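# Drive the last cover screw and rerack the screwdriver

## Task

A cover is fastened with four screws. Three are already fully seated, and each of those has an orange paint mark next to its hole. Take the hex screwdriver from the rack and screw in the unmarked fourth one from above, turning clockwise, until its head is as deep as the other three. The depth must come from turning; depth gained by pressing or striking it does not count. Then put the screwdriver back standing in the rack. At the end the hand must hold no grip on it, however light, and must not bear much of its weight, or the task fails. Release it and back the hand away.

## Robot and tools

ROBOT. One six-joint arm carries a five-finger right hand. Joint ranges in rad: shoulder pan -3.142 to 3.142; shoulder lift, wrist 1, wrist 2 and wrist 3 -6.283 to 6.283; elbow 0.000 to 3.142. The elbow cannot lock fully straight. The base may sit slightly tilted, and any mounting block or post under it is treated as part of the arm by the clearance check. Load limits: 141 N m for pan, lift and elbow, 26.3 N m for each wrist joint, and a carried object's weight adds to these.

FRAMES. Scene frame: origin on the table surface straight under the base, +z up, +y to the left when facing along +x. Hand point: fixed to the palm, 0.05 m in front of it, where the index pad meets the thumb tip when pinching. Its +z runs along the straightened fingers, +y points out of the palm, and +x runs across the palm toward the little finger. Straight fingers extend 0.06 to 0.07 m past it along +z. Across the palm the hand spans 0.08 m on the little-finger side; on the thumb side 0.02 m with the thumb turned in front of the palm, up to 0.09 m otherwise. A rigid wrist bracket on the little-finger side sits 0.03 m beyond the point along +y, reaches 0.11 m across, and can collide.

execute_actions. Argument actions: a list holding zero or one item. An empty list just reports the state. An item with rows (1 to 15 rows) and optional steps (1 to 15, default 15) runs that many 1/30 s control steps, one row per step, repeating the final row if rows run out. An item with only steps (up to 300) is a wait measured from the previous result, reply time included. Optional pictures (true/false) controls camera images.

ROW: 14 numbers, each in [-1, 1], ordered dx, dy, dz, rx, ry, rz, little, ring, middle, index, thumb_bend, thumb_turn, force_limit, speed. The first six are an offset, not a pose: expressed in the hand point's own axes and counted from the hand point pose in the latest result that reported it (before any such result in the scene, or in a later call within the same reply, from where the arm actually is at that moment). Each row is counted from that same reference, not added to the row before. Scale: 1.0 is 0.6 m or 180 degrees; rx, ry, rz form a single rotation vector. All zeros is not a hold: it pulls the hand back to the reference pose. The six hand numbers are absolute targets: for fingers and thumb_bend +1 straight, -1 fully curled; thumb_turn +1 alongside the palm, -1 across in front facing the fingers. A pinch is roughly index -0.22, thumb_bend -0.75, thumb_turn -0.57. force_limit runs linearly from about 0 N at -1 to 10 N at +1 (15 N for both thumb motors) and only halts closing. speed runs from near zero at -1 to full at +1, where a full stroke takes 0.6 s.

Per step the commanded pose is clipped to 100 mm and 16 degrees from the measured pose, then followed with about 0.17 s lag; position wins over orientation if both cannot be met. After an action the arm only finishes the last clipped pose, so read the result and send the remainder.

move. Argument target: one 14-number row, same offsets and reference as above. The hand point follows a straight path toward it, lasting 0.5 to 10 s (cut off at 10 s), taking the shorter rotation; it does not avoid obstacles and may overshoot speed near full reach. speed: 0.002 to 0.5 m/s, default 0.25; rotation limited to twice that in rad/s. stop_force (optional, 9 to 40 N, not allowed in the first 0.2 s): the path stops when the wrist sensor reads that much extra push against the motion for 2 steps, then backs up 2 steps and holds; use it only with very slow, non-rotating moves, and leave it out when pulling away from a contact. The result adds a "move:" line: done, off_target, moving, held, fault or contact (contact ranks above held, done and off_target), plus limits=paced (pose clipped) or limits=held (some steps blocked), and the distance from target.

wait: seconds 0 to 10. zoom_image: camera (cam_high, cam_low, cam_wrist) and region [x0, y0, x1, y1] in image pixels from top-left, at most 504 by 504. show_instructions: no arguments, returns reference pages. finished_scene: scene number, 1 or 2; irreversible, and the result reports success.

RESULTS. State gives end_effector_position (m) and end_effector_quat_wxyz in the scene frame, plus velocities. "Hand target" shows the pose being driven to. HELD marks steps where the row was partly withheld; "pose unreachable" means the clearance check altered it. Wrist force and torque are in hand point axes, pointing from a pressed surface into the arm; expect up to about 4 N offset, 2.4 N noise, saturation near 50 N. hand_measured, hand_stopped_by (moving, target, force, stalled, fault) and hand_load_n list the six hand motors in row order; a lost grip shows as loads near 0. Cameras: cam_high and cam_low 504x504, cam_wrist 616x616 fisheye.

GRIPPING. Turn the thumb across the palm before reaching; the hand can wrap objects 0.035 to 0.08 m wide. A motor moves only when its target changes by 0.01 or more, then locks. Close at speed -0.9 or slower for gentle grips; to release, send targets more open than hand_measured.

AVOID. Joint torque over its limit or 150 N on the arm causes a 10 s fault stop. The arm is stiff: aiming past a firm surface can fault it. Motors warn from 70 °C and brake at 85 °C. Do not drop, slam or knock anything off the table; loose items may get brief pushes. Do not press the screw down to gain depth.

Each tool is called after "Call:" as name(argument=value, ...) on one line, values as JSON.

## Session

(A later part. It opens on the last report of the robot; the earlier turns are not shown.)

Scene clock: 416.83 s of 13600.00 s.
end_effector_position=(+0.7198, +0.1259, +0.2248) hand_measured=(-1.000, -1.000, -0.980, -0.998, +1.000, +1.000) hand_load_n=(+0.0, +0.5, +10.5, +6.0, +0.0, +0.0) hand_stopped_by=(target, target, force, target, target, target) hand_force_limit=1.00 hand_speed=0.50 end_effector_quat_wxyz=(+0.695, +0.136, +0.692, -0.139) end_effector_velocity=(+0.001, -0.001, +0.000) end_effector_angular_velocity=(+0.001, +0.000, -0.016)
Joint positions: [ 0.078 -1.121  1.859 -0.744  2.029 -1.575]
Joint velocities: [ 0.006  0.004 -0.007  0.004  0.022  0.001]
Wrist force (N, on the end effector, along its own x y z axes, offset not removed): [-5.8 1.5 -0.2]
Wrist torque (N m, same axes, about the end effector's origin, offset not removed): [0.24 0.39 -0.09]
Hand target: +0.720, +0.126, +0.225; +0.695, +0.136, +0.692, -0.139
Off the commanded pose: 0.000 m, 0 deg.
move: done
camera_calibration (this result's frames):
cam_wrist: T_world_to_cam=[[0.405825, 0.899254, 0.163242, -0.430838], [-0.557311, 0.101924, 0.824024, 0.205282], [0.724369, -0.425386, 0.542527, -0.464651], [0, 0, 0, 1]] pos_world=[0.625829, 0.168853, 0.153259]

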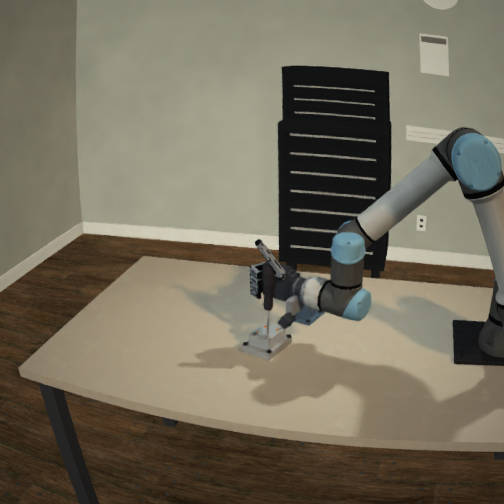

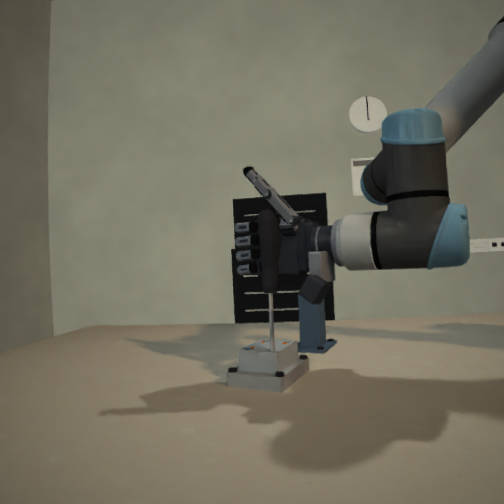

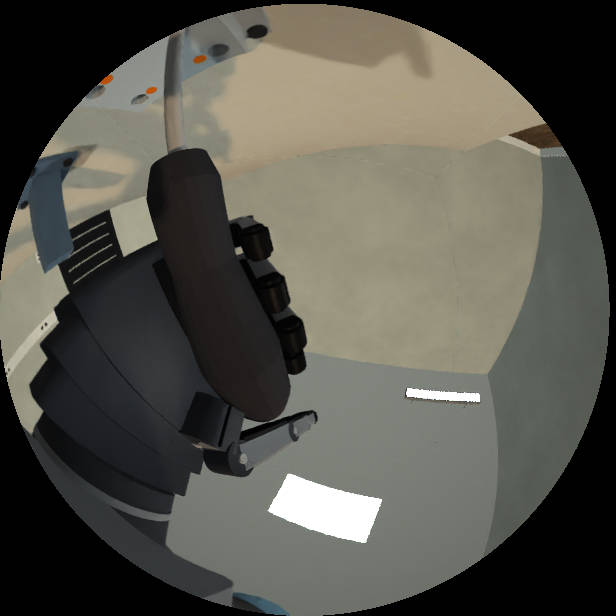

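Call:
move(target=[-0.0002,0.0403,-0.0362,-0.1667,0,0,-0.9,-0.9,-0.88,-0.9,1,1,1,0.6], speed=0.35)

Call:
move(target=[0,0.0398,-0.0367,-0.1667,0,0,-0.9,-0.9,-0.88,-0.9,1,1,1,0.6], speed=0.35)

Call:
move(target=[0,0,0,0,0,0,-1,-1,-1,-1,1,1,1,0.5])

Call:
move(target=[0.0002,-0.0528,0.0118,0.1667,0,0,-1,-1,-1,-1,1,1,1,0.5], speed=0.35)

Call:
move(target=[0.0001,-0.0526,0.0118,0.1667,0,0,-1,-1,-1,-1,1,1,1,0.5], speed=0.35)

Call:
move(target=[0,0.0402,-0.0363,-0.1667,0,0,-0.9,-0.9,-0.88,-0.9,1,1,1,0.6], speed=0.35)

Call:
move(target=[0,0.0398,-0.0367,-0.1667,0,0,-0.9,-0.9,-0.88,-0.9,1,1,1,0.6], speed=0.35)

Call:
move(target=[0,0,0,0,0,0,-1,-1,-1,-1,1,1,1,0.5])

Call:
move(target=[0.0002,-0.0528,0.0118,0.1667,0,0,-1,-1,-1,-1,1,1,1,0.5], speed=0.35)

Call:
move(target=[0.0001,-0.0526,0.0118,0.1667,0,0,-1,-1,-1,-1,1,1,1,0.5], speed=0.35)

Call:
zoom_image(camera="cam_low", region=[220,260,330,370])

Scene clock: 423.07 s of 13600.00 s.
end_effector_position=(+0.7088, +0.1564, +0.2247) hand_measured=(-0.900, -0.900, -0.880, -0.900, +1.000, +1.000) hand_load_n=(+0.0, +0.0, +0.0, +0.0, +0.0, +0.0) hand_stopped_by=(target, target, target, target, target, target) hand_force_limit=1.00 hand_speed=0.60 end_effector_quat_wxyz=(+0.707, -0.048, +0.705, +0.044) end_effector_velocity=(+0.000, +0.001, -0.000) end_effector_angular_velocity=(-0.000, +0.001, +0.017)
Joint positions: [-0.14  -1.161  1.922 -0.765  1.289 -1.574]
Joint velocities: [-0.006  0.003 -0.005  0.003 -0.023 -0.001]
Wrist force (N, on the end effector, along its own x y z axes, offset not removed): [0.7 3.2 2.1]
Wrist torque (N m, same axes, about the end effector's origin, offset not removed): [0.46 -0.22 0.10]
Hand target: +0.709, +0.156, +0.225; +0.707, -0.049, +0.705, +0.045
Off the commanded pose: 0.000 m, 0 deg.
After step 90, 1.83 s passed at rest.
move: done
camera_calibration (this result's frames):
cam_wrist: T_world_to_cam=[[-0.0956081, 0.982319, 0.160959, -0.110804], [-0.532024, -0.187093, 0.825801, 0.222994], [0.841314, -0.00668064, 0.540505, -0.591525], [0, 0, 0, 1]] pos_world=[0.605703, 0.146614, 0.153408]

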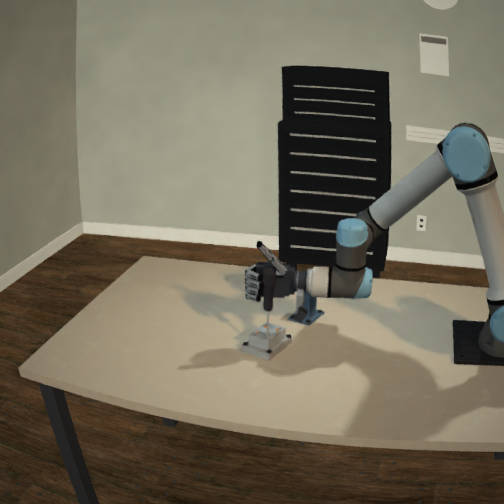

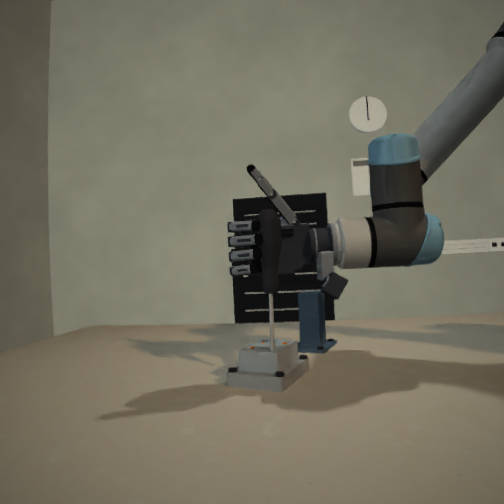

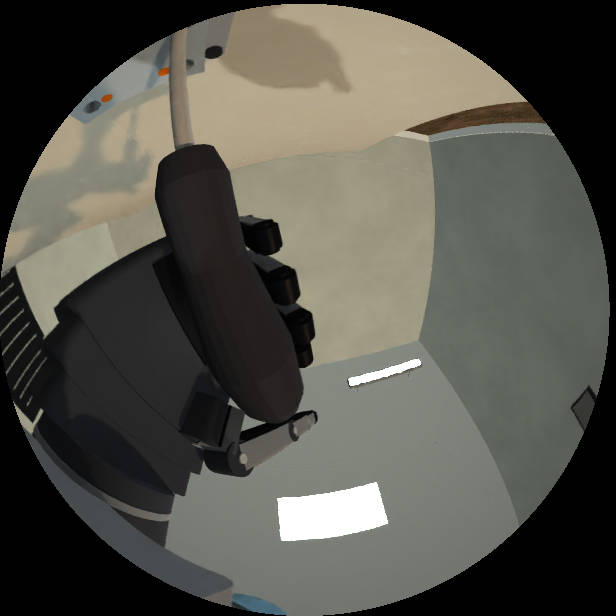

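Scene clock: 424.47 s of 13600.00 s.
end_effector_position=(+0.6837, +0.1770, +0.2244) hand_measured=(-0.900, -0.900, -0.880, -0.900, +1.000, +1.000) hand_load_n=(+0.0, +0.0, +0.0, +0.0, +0.0, +0.0) hand_stopped_by=(target, target, target, target, target, target) hand_force_limit=1.00 hand_speed=0.60 end_effector_quat_wxyz=(+0.670, -0.229, +0.669, +0.224) end_effector_velocity=(-0.001, +0.001, -0.000) end_effector_angular_velocity=(-0.001, +0.002, +0.018)
Joint positions: [-0.292 -1.069  1.769 -0.702  0.616 -1.575]
Joint velocities: [-0.001  0.006 -0.011  0.009 -0.019 -0.003]
Wrist force (N, on the end effector, along its own x y z axes, offset not removed): [0.1 2.1 1.3]
Wrist torque (N m, same axes, about the end effector's origin, offset not removed): [0.33 -0.09 0.02]
Hand target: +0.684, +0.177, +0.224; +0.670, -0.229, +0.669, +0.225
Off the commanded pose: 0.000 m, 0 deg.
move: done
camera_calibration (this result's frames):
cam_wrist: T_world_to_cam=[[-0.57199, 0.804427, 0.160391, 0.223926], [-0.366107, -0.425347, 0.827675, 0.142063], [0.734026, 0.414701, 0.5378, -0.570781], [0, 0, 0, 1]] pos_world=[0.599062, 0.116998, 0.153468]

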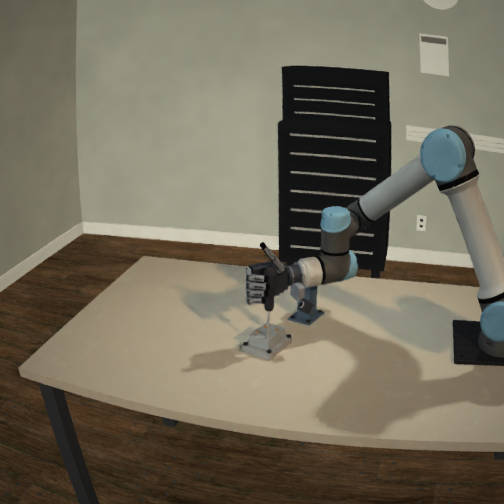

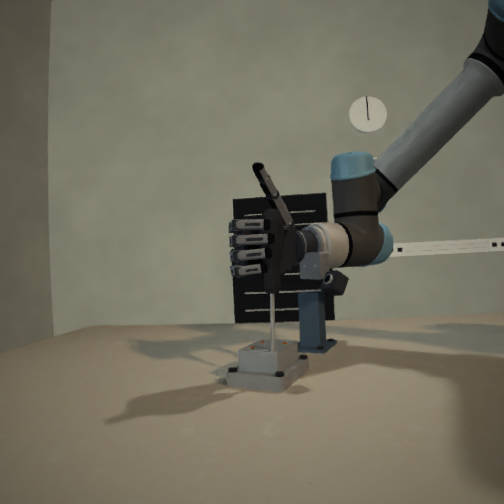

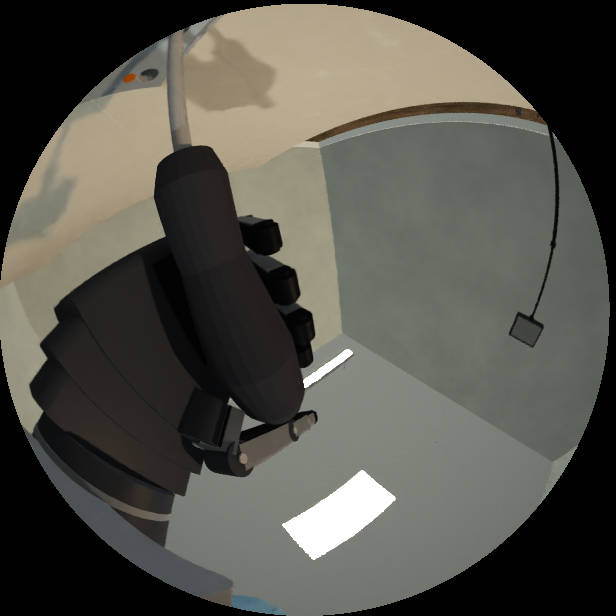

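Scene clock: 424.97 s of 13600.00 s.
end_effector_position=(+0.6838, +0.1769, +0.2244) hand_measured=(-1.000, -0.998, -0.944, -0.982, +1.000, +1.000) hand_load_n=(+0.0, +7.5, +10.0, +11.0, +0.0, -0.5) hand_stopped_by=(target, target, force, force, target, target) hand_force_limit=1.00 hand_speed=0.50 end_effector_quat_wxyz=(+0.670, -0.229, +0.669, +0.224) end_effector_velocity=(-0.000, +0.000, -0.000) end_effector_angular_velocity=(+0.000, +0.000, -0.000)
Joint positions: [-0.292 -1.069  1.769 -0.702  0.616 -1.575]
Joint velocities: [ 0.    -0.     0.001 -0.001  0.001  0.   ]
Wrist force (N, on the end effector, along its own x y z axes, offset not removed): [0.3 2.7 4.8]
Wrist torque (N m, same axes, about the end effector's origin, offset not removed): [0.06 -0.66 0.49]
Hand target: +0.684, +0.177, +0.224; +0.670, -0.229, +0.669, +0.224
Off the commanded pose: 0.000 m, 0 deg.
move: done
camera_calibration (this result's frames):
cam_wrist: T_world_to_cam=[[-0.571998, 0.80446, 0.160194, 0.224052], [-0.366266, -0.425241, 0.827659, 0.142118], [0.73394, 0.414746, 0.537883, -0.570818], [0, 0, 0, 1]] pos_world=[0.599156, 0.116938, 0.153516]

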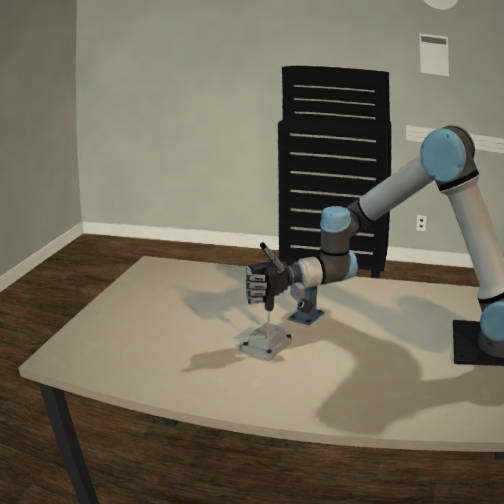

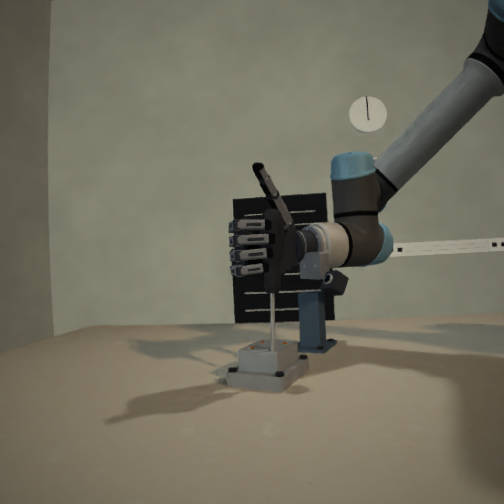

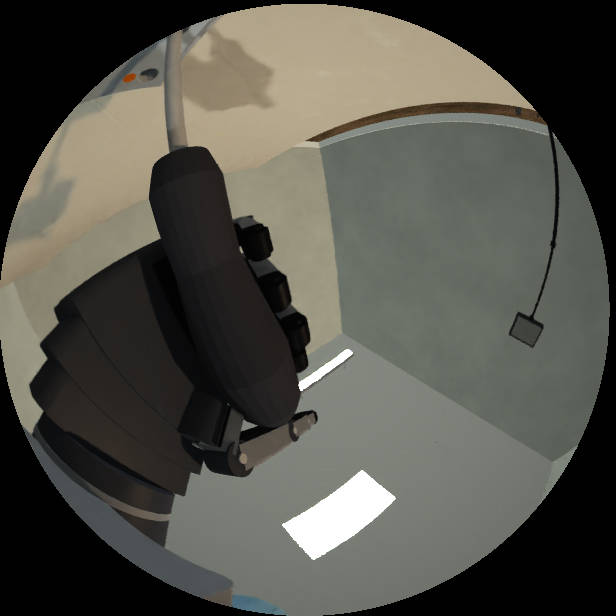

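Scene clock: 426.37 s of 13600.00 s.
end_effector_position=(+0.7086, +0.1562, +0.2246) hand_measured=(-1.000, -0.996, -0.944, -0.982, +1.000, +1.000) hand_load_n=(+0.0, +8.0, +10.5, +11.0, +0.0, -0.5) hand_stopped_by=(target, target, force, force, target, target) hand_force_limit=1.00 hand_speed=0.50 end_effector_quat_wxyz=(+0.707, -0.048, +0.704, +0.044) end_effector_velocity=(+0.001, +0.000, -0.001) end_effector_angular_velocity=(+0.001, +0.000, -0.016)
Joint positions: [-0.141 -1.161  1.923 -0.766  1.288 -1.574]
Joint velocities: [ 0.009  0.001 -0.    -0.001  0.025  0.   ]
Wrist force (N, on the end effector, along its own x y z axes, offset not removed): [-4.6 4.0 2.1]
Wrist torque (N m, same axes, about the end effector's origin, offset not removed): [0.39 -0.18 0.45]
Hand target: +0.709, +0.156, +0.225; +0.707, -0.047, +0.704, +0.044
Off the commanded pose: 0.000 m, 0 deg.
move: done
camera_calibration (this result's frames):
cam_wrist: T_world_to_cam=[[-0.095812, 0.982299, 0.160962, -0.110466], [-0.532238, -0.187205, 0.825637, 0.223098], [0.841155, -0.00656436, 0.540754, -0.591297], [0, 0, 0, 1]] pos_world=[0.60553, 0.146394, 0.153329]

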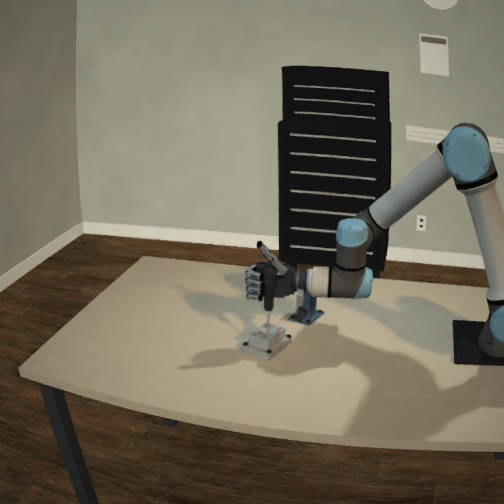

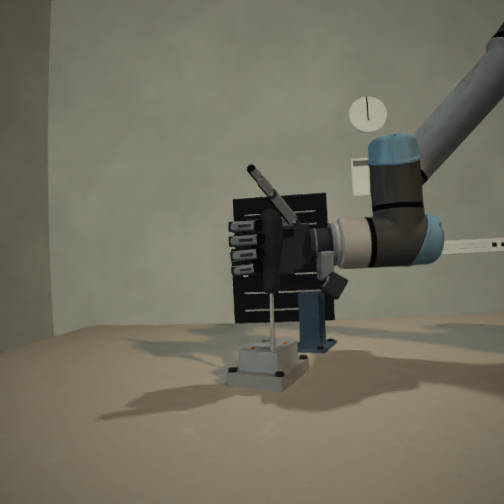

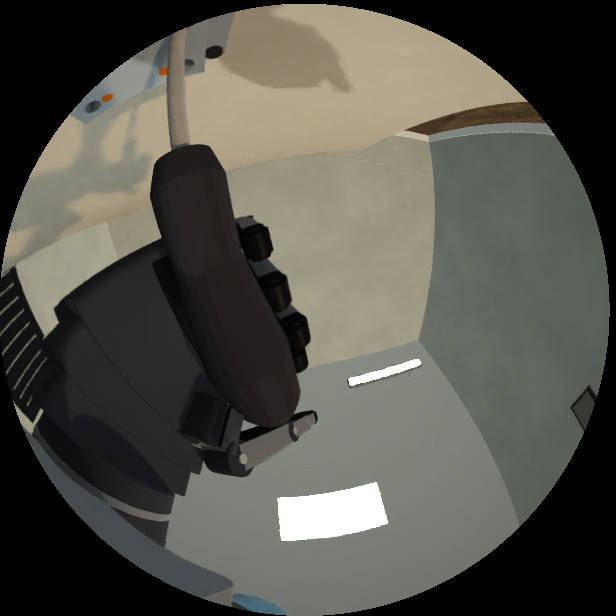

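Scene clock: 427.77 s of 13600.00 s.
end_effector_position=(+0.7197, +0.1259, +0.2248) hand_measured=(-1.000, -0.996, -0.944, -0.982, +1.000, +1.000) hand_load_n=(+0.0, +6.5, +10.0, +11.5, +0.0, +0.0) hand_stopped_by=(target, target, force, force, target, target) hand_force_limit=1.00 hand_speed=0.50 end_effector_quat_wxyz=(+0.695, +0.136, +0.692, -0.139) end_effector_velocity=(+0.001, -0.002, -0.000) end_effector_angular_velocity=(+0.001, +0.000, -0.021)
Joint positions: [ 0.078 -1.121  1.86  -0.745  2.029 -1.575]
Joint velocities: [ 0.006  0.005 -0.009  0.004  0.027  0.001]
Wrist force (N, on the end effector, along its own x y z axes, offset not removed): [-6.1 6.1 2.3]
Wrist torque (N m, same axes, about the end effector's origin, offset not removed): [0.68 0.12 0.44]
Hand target: +0.720, +0.126, +0.225; +0.695, +0.136, +0.692, -0.139
Off the commanded pose: 0.000 m, 0 deg.
move: done
camera_calibration (this result's frames):
cam_wrist: T_world_to_cam=[[0.405568, 0.899352, 0.163341, -0.430675], [-0.557603, 0.101828, 0.823839, 0.205491], [0.724288, -0.425202, 0.54278, -0.464548], [0, 0, 0, 1]] pos_world=[0.625717, 0.168877, 0.153203]

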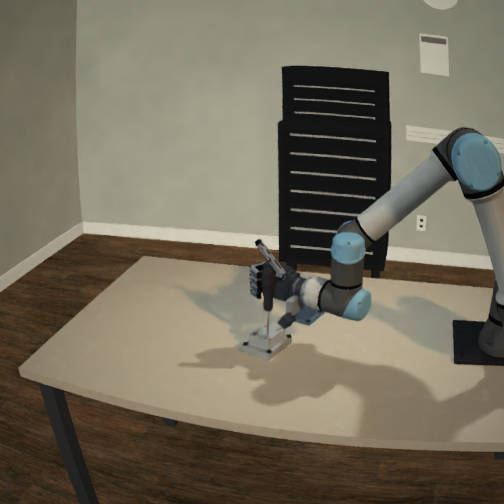

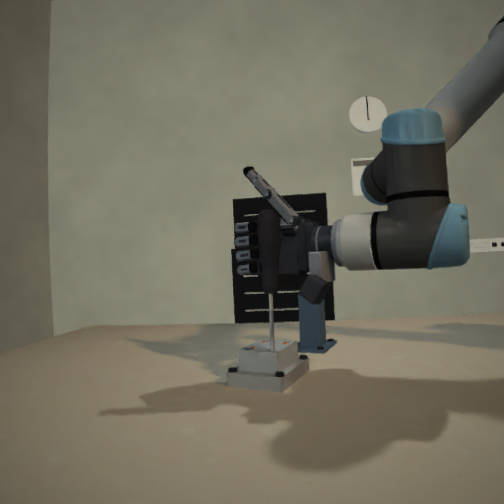

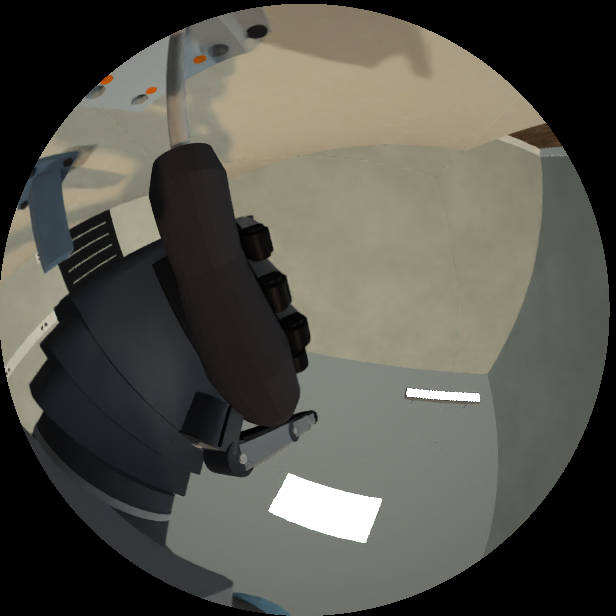

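Scene clock: 429.17 s of 13600.00 s.
end_effector_position=(+0.7085, +0.1564, +0.2245) hand_measured=(-0.900, -0.900, -0.880, -0.900, +1.000, +1.000) hand_load_n=(+0.0, +0.0, +0.0, +0.0, +0.0, +0.0) hand_stopped_by=(target, target, target, target, target, target) hand_force_limit=1.00 hand_speed=0.60 end_effector_quat_wxyz=(+0.707, -0.048, +0.704, +0.044) end_effector_velocity=(+0.000, +0.000, -0.000) end_effector_angular_velocity=(-0.000, +0.001, +0.016)
Joint positions: [-0.141 -1.161  1.923 -0.766  1.289 -1.574]
Joint velocities: [-0.007  0.003 -0.005  0.003 -0.024 -0.001]
Wrist force (N, on the end effector, along its own x y z axes, offset not removed): [0.2 1.6 0.7]
Wrist torque (N m, same axes, about the end effector's origin, offset not removed): [0.31 -0.06 0.06]
Hand target: +0.709, +0.157, +0.225; +0.707, -0.049, +0.704, +0.045
Off the commanded pose: 0.000 m, 0 deg.
move: done
camera_calibration (this result's frames):
cam_wrist: T_world_to_cam=[[-0.0958984, 0.982302, 0.160892, -0.110589], [-0.532248, -0.187192, 0.825634, 0.223219], [0.84114, -0.00645728, 0.540779, -0.591241], [0, 0, 0, 1]] pos_world=[0.605519, 0.146599, 0.153226]

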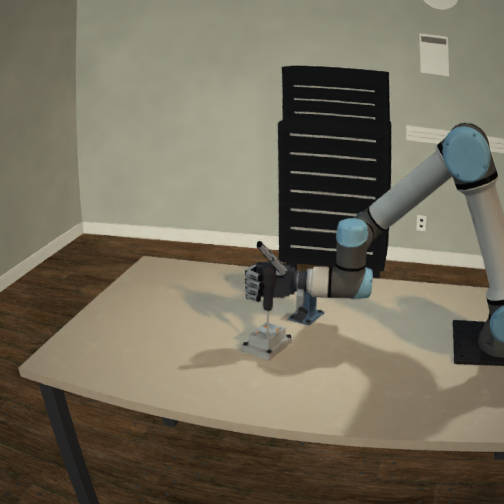

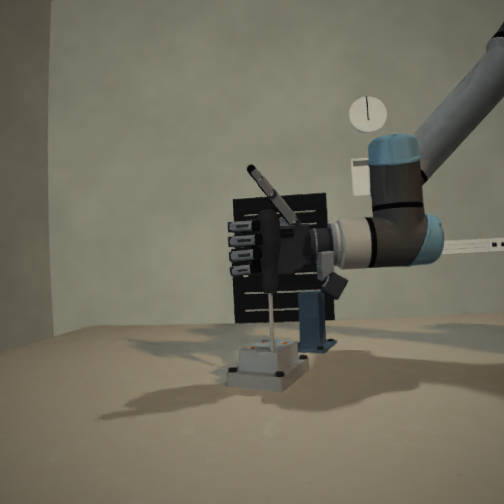

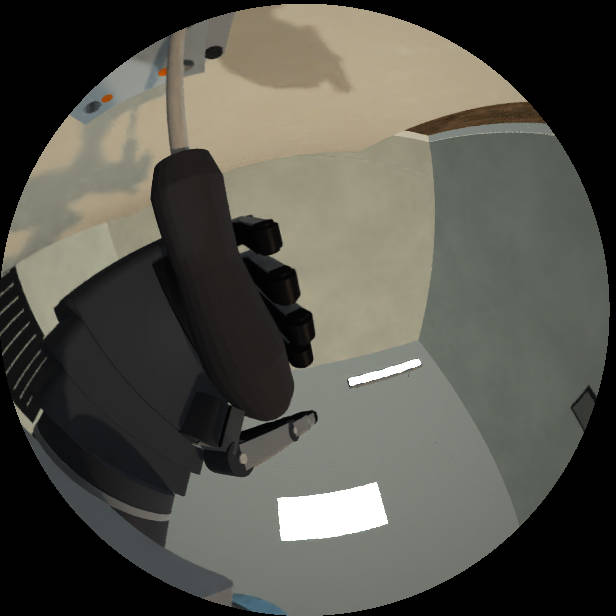

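Scene clock: 430.57 s of 13600.00 s.
end_effector_position=(+0.6835, +0.1770, +0.2242) hand_measured=(-0.900, -0.900, -0.880, -0.900, +1.000, +1.000) hand_load_n=(+0.0, +0.0, +0.0, +0.0, +0.0, +0.0) hand_stopped_by=(target, target, target, target, target, target) hand_force_limit=1.00 hand_speed=0.60 end_effector_quat_wxyz=(+0.670, -0.229, +0.669, +0.225) end_effector_velocity=(-0.000, +0.001, -0.000) end_effector_angular_velocity=(-0.002, +0.001, +0.016)
Joint positions: [-0.292 -1.069  1.77  -0.703  0.615 -1.575]
Joint velocities: [-0.002  0.006 -0.011  0.008 -0.018 -0.003]
Wrist force (N, on the end effector, along its own x y z axes, offset not removed): [-0.9 2.3 1.7]
Wrist torque (N m, same axes, about the end effector's origin, offset not removed): [0.38 0.06 0.05]
Hand target: +0.683, +0.177, +0.224; +0.670, -0.230, +0.669, +0.225
Off the commanded pose: 0.000 m, 0 deg.
move: done
camera_calibration (this result's frames):
cam_wrist: T_world_to_cam=[[-0.572236, 0.804295, 0.160174, 0.224065], [-0.366275, -0.425405, 0.827571, 0.142266], [0.73375, 0.414898, 0.538025, -0.570438], [0, 0, 0, 1]] pos_world=[0.598885, 0.116981, 0.153286]

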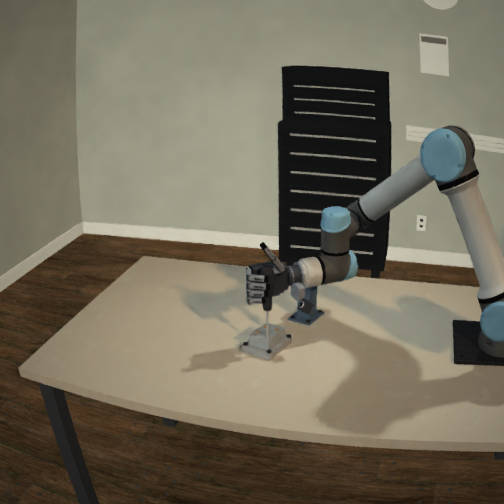

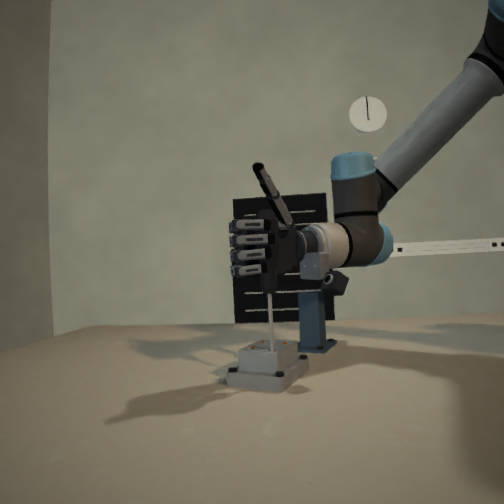

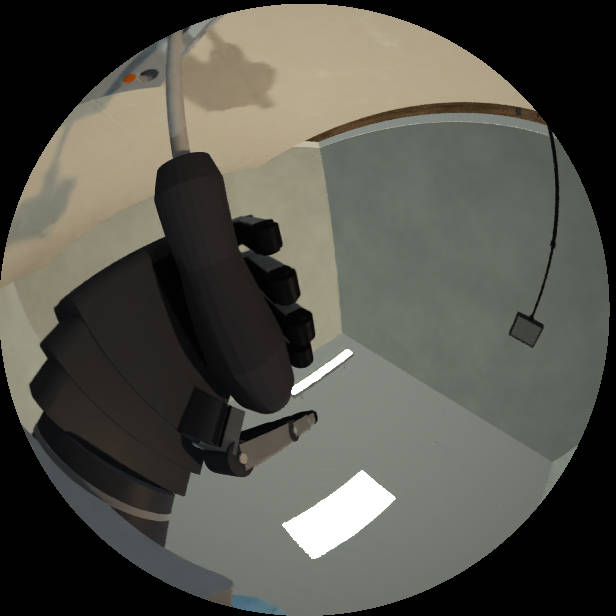

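Scene clock: 431.07 s of 13600.00 s.
end_effector_position=(+0.6836, +0.1769, +0.2243) hand_measured=(-1.000, -1.000, -0.982, -0.998, +1.000, +1.000) hand_load_n=(+0.0, +1.0, +11.0, +7.0, +0.0, -0.5) hand_stopped_by=(target, target, force, target, target, target) hand_force_limit=1.00 hand_speed=0.50 end_effector_quat_wxyz=(+0.670, -0.229, +0.669, +0.224) end_effector_velocity=(-0.001, +0.000, -0.000) end_effector_angular_velocity=(+0.000, +0.001, +0.000)
Joint positions: [-0.293 -1.069  1.769 -0.703  0.615 -1.575]
Joint velocities: [ 0.    -0.001  0.002 -0.     0.    -0.   ]
Wrist force (N, on the end effector, along its own x y z axes, offset not removed): [0.3 1.0 1.6]
Wrist torque (N m, same axes, about the end effector's origin, offset not removed): [0.07 -0.28 -0.04]
Hand target: +0.684, +0.177, +0.224; +0.670, -0.229, +0.669, +0.225
Off the commanded pose: 0.000 m, 0 deg.
move: done
camera_calibration (this result's frames):
cam_wrist: T_world_to_cam=[[-0.572246, 0.804328, 0.159969, 0.224195], [-0.366442, -0.425296, 0.827553, 0.142326], [0.733658, 0.414945, 0.538114, -0.570475], [0, 0, 0, 1]] pos_world=[0.598983, 0.11692, 0.153334]

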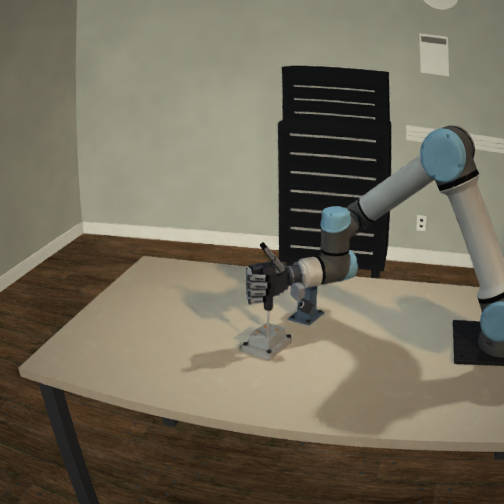

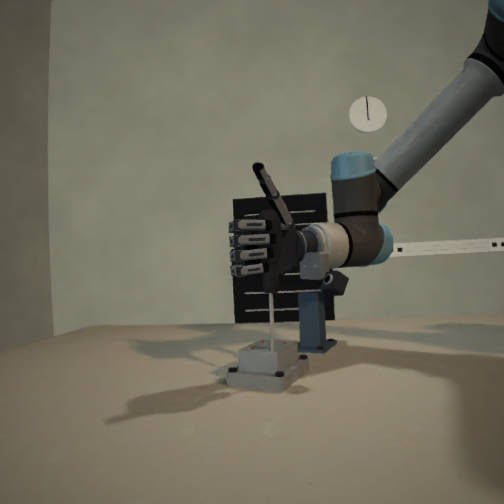

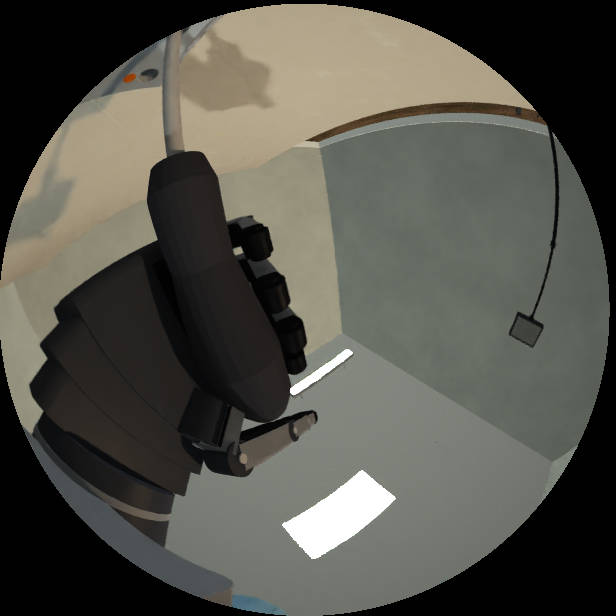

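Scene clock: 432.47 s of 13600.00 s.
end_effector_position=(+0.7084, +0.1562, +0.2245) hand_measured=(-1.000, -1.000, -0.980, -0.998, +1.000, +1.000) hand_load_n=(+0.0, +1.0, +11.0, +6.5, +0.0, +0.0) hand_stopped_by=(target, target, force, target, target, target) hand_force_limit=1.00 hand_speed=0.50 end_effector_quat_wxyz=(+0.707, -0.048, +0.704, +0.044) end_effector_velocity=(+0.002, -0.001, -0.000) end_effector_angular_velocity=(+0.001, -0.000, -0.019)
Joint positions: [-0.141 -1.162  1.924 -0.767  1.288 -1.574]
Joint velocities: [ 0.007  0.002 -0.001 -0.001  0.026  0.001]
Wrist force (N, on the end effector, along its own x y z axes, offset not removed): [-6.8 2.7 0.4]
Wrist torque (N m, same axes, about the end effector's origin, offset not removed): [0.47 0.25 -0.16]
Hand target: +0.709, +0.156, +0.224; +0.707, -0.047, +0.704, +0.044
Off the commanded pose: 0.000 m, 0 deg.
move: done
camera_calibration (this result's frames):
cam_wrist: T_world_to_cam=[[-0.0961056, 0.982284, 0.16088, -0.110243], [-0.532505, -0.187293, 0.825445, 0.223344], [0.840953, -0.00633969, 0.541071, -0.591022], [0, 0, 0, 1]] pos_world=[0.605359, 0.146374, 0.153163]

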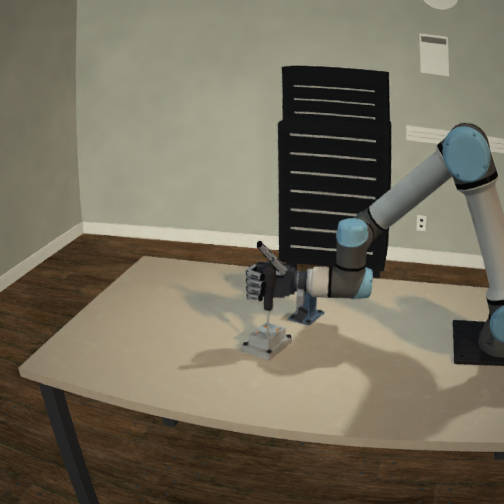

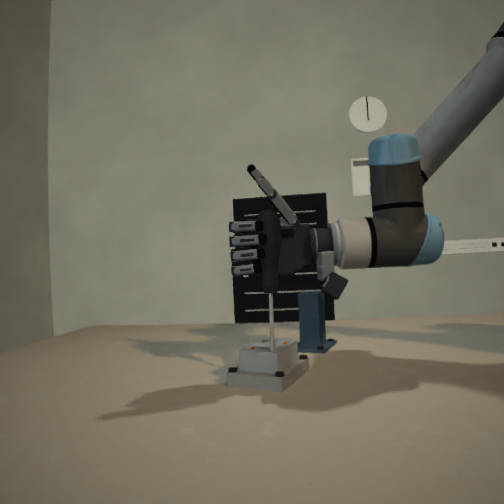

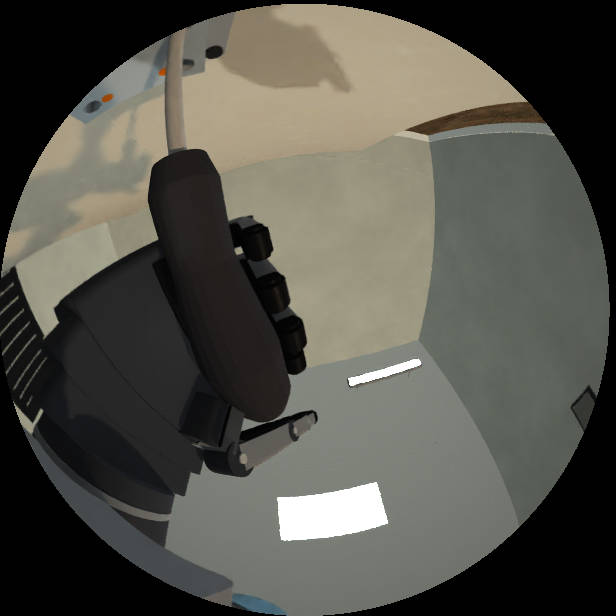

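Scene clock: 433.87 s of 13600.00 s.
end_effector_position=(+0.7195, +0.1260, +0.2247) hand_measured=(-1.000, -1.000, -0.980, -0.998, +1.000, +1.000) hand_load_n=(+0.0, +1.0, +10.0, +6.5, +0.0, +0.0) hand_stopped_by=(target, target, force, target, target, target) hand_force_limit=1.00 hand_speed=0.50 end_effector_quat_wxyz=(+0.696, +0.136, +0.692, -0.139) end_effector_velocity=(+0.001, -0.001, -0.000) end_effector_angular_velocity=(+0.001, +0.001, -0.017)
Joint positions: [ 0.078 -1.121  1.86  -0.746  2.028 -1.575]
Joint velocities: [ 0.008  0.005 -0.009  0.005  0.025  0.001]
Wrist force (N, on the end effector, along its own x y z axes, offset not removed): [-8.2 1.2 0.1]
Wrist torque (N m, same axes, about the end effector's origin, offset not removed): [0.27 0.45 -0.08]
Hand target: +0.720, +0.126, +0.225; +0.695, +0.136, +0.692, -0.139
Off the commanded pose: 0.000 m, 0 deg.
move: done
camera_calibration (this result's frames):
cam_wrist: T_world_to_cam=[[0.405293, 0.899455, 0.163458, -0.430428], [-0.557955, 0.101738, 0.823611, 0.205791], [0.724171, -0.425006, 0.543089, -0.464357], [0, 0, 0, 1]] pos_world=[0.625545, 0.16886, 0.153052]

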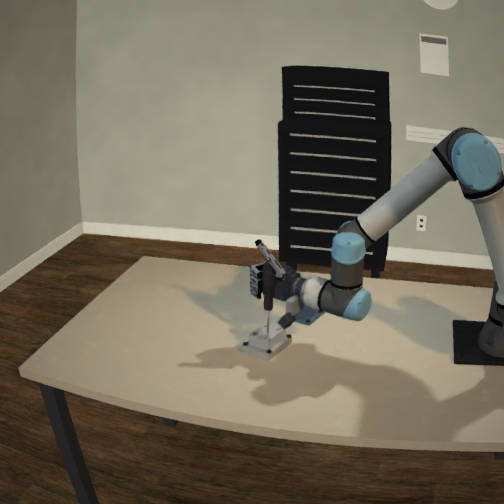

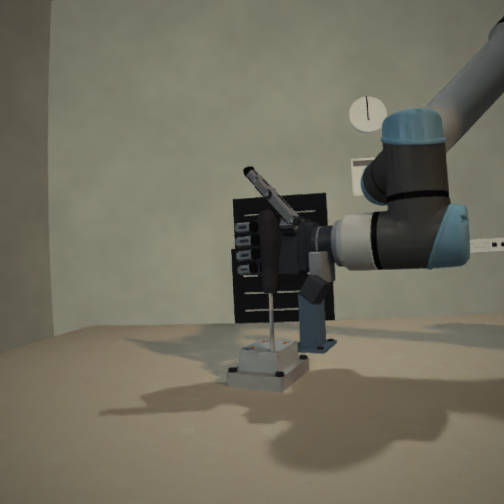

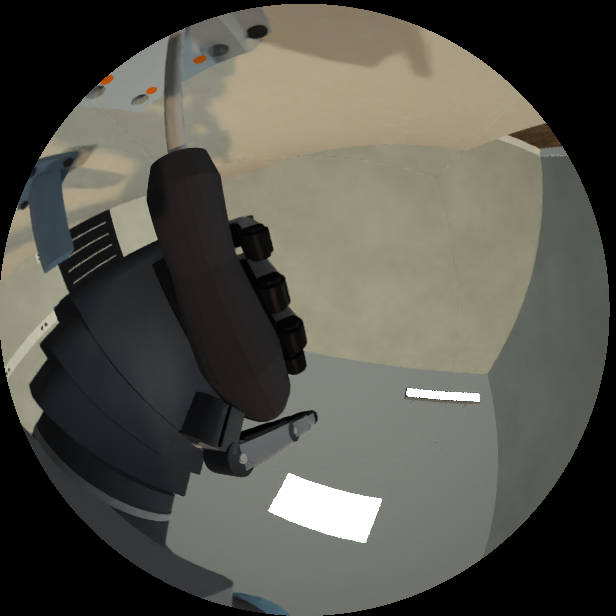

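Region (220, 260, 330, 370) of cam_low's 504x504 image, scaled by 4.582, with more detail than that image has.

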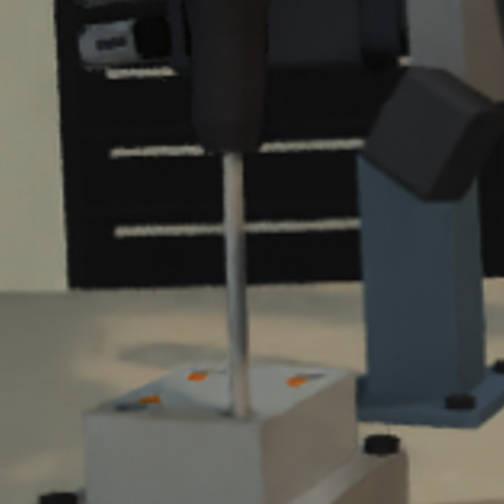

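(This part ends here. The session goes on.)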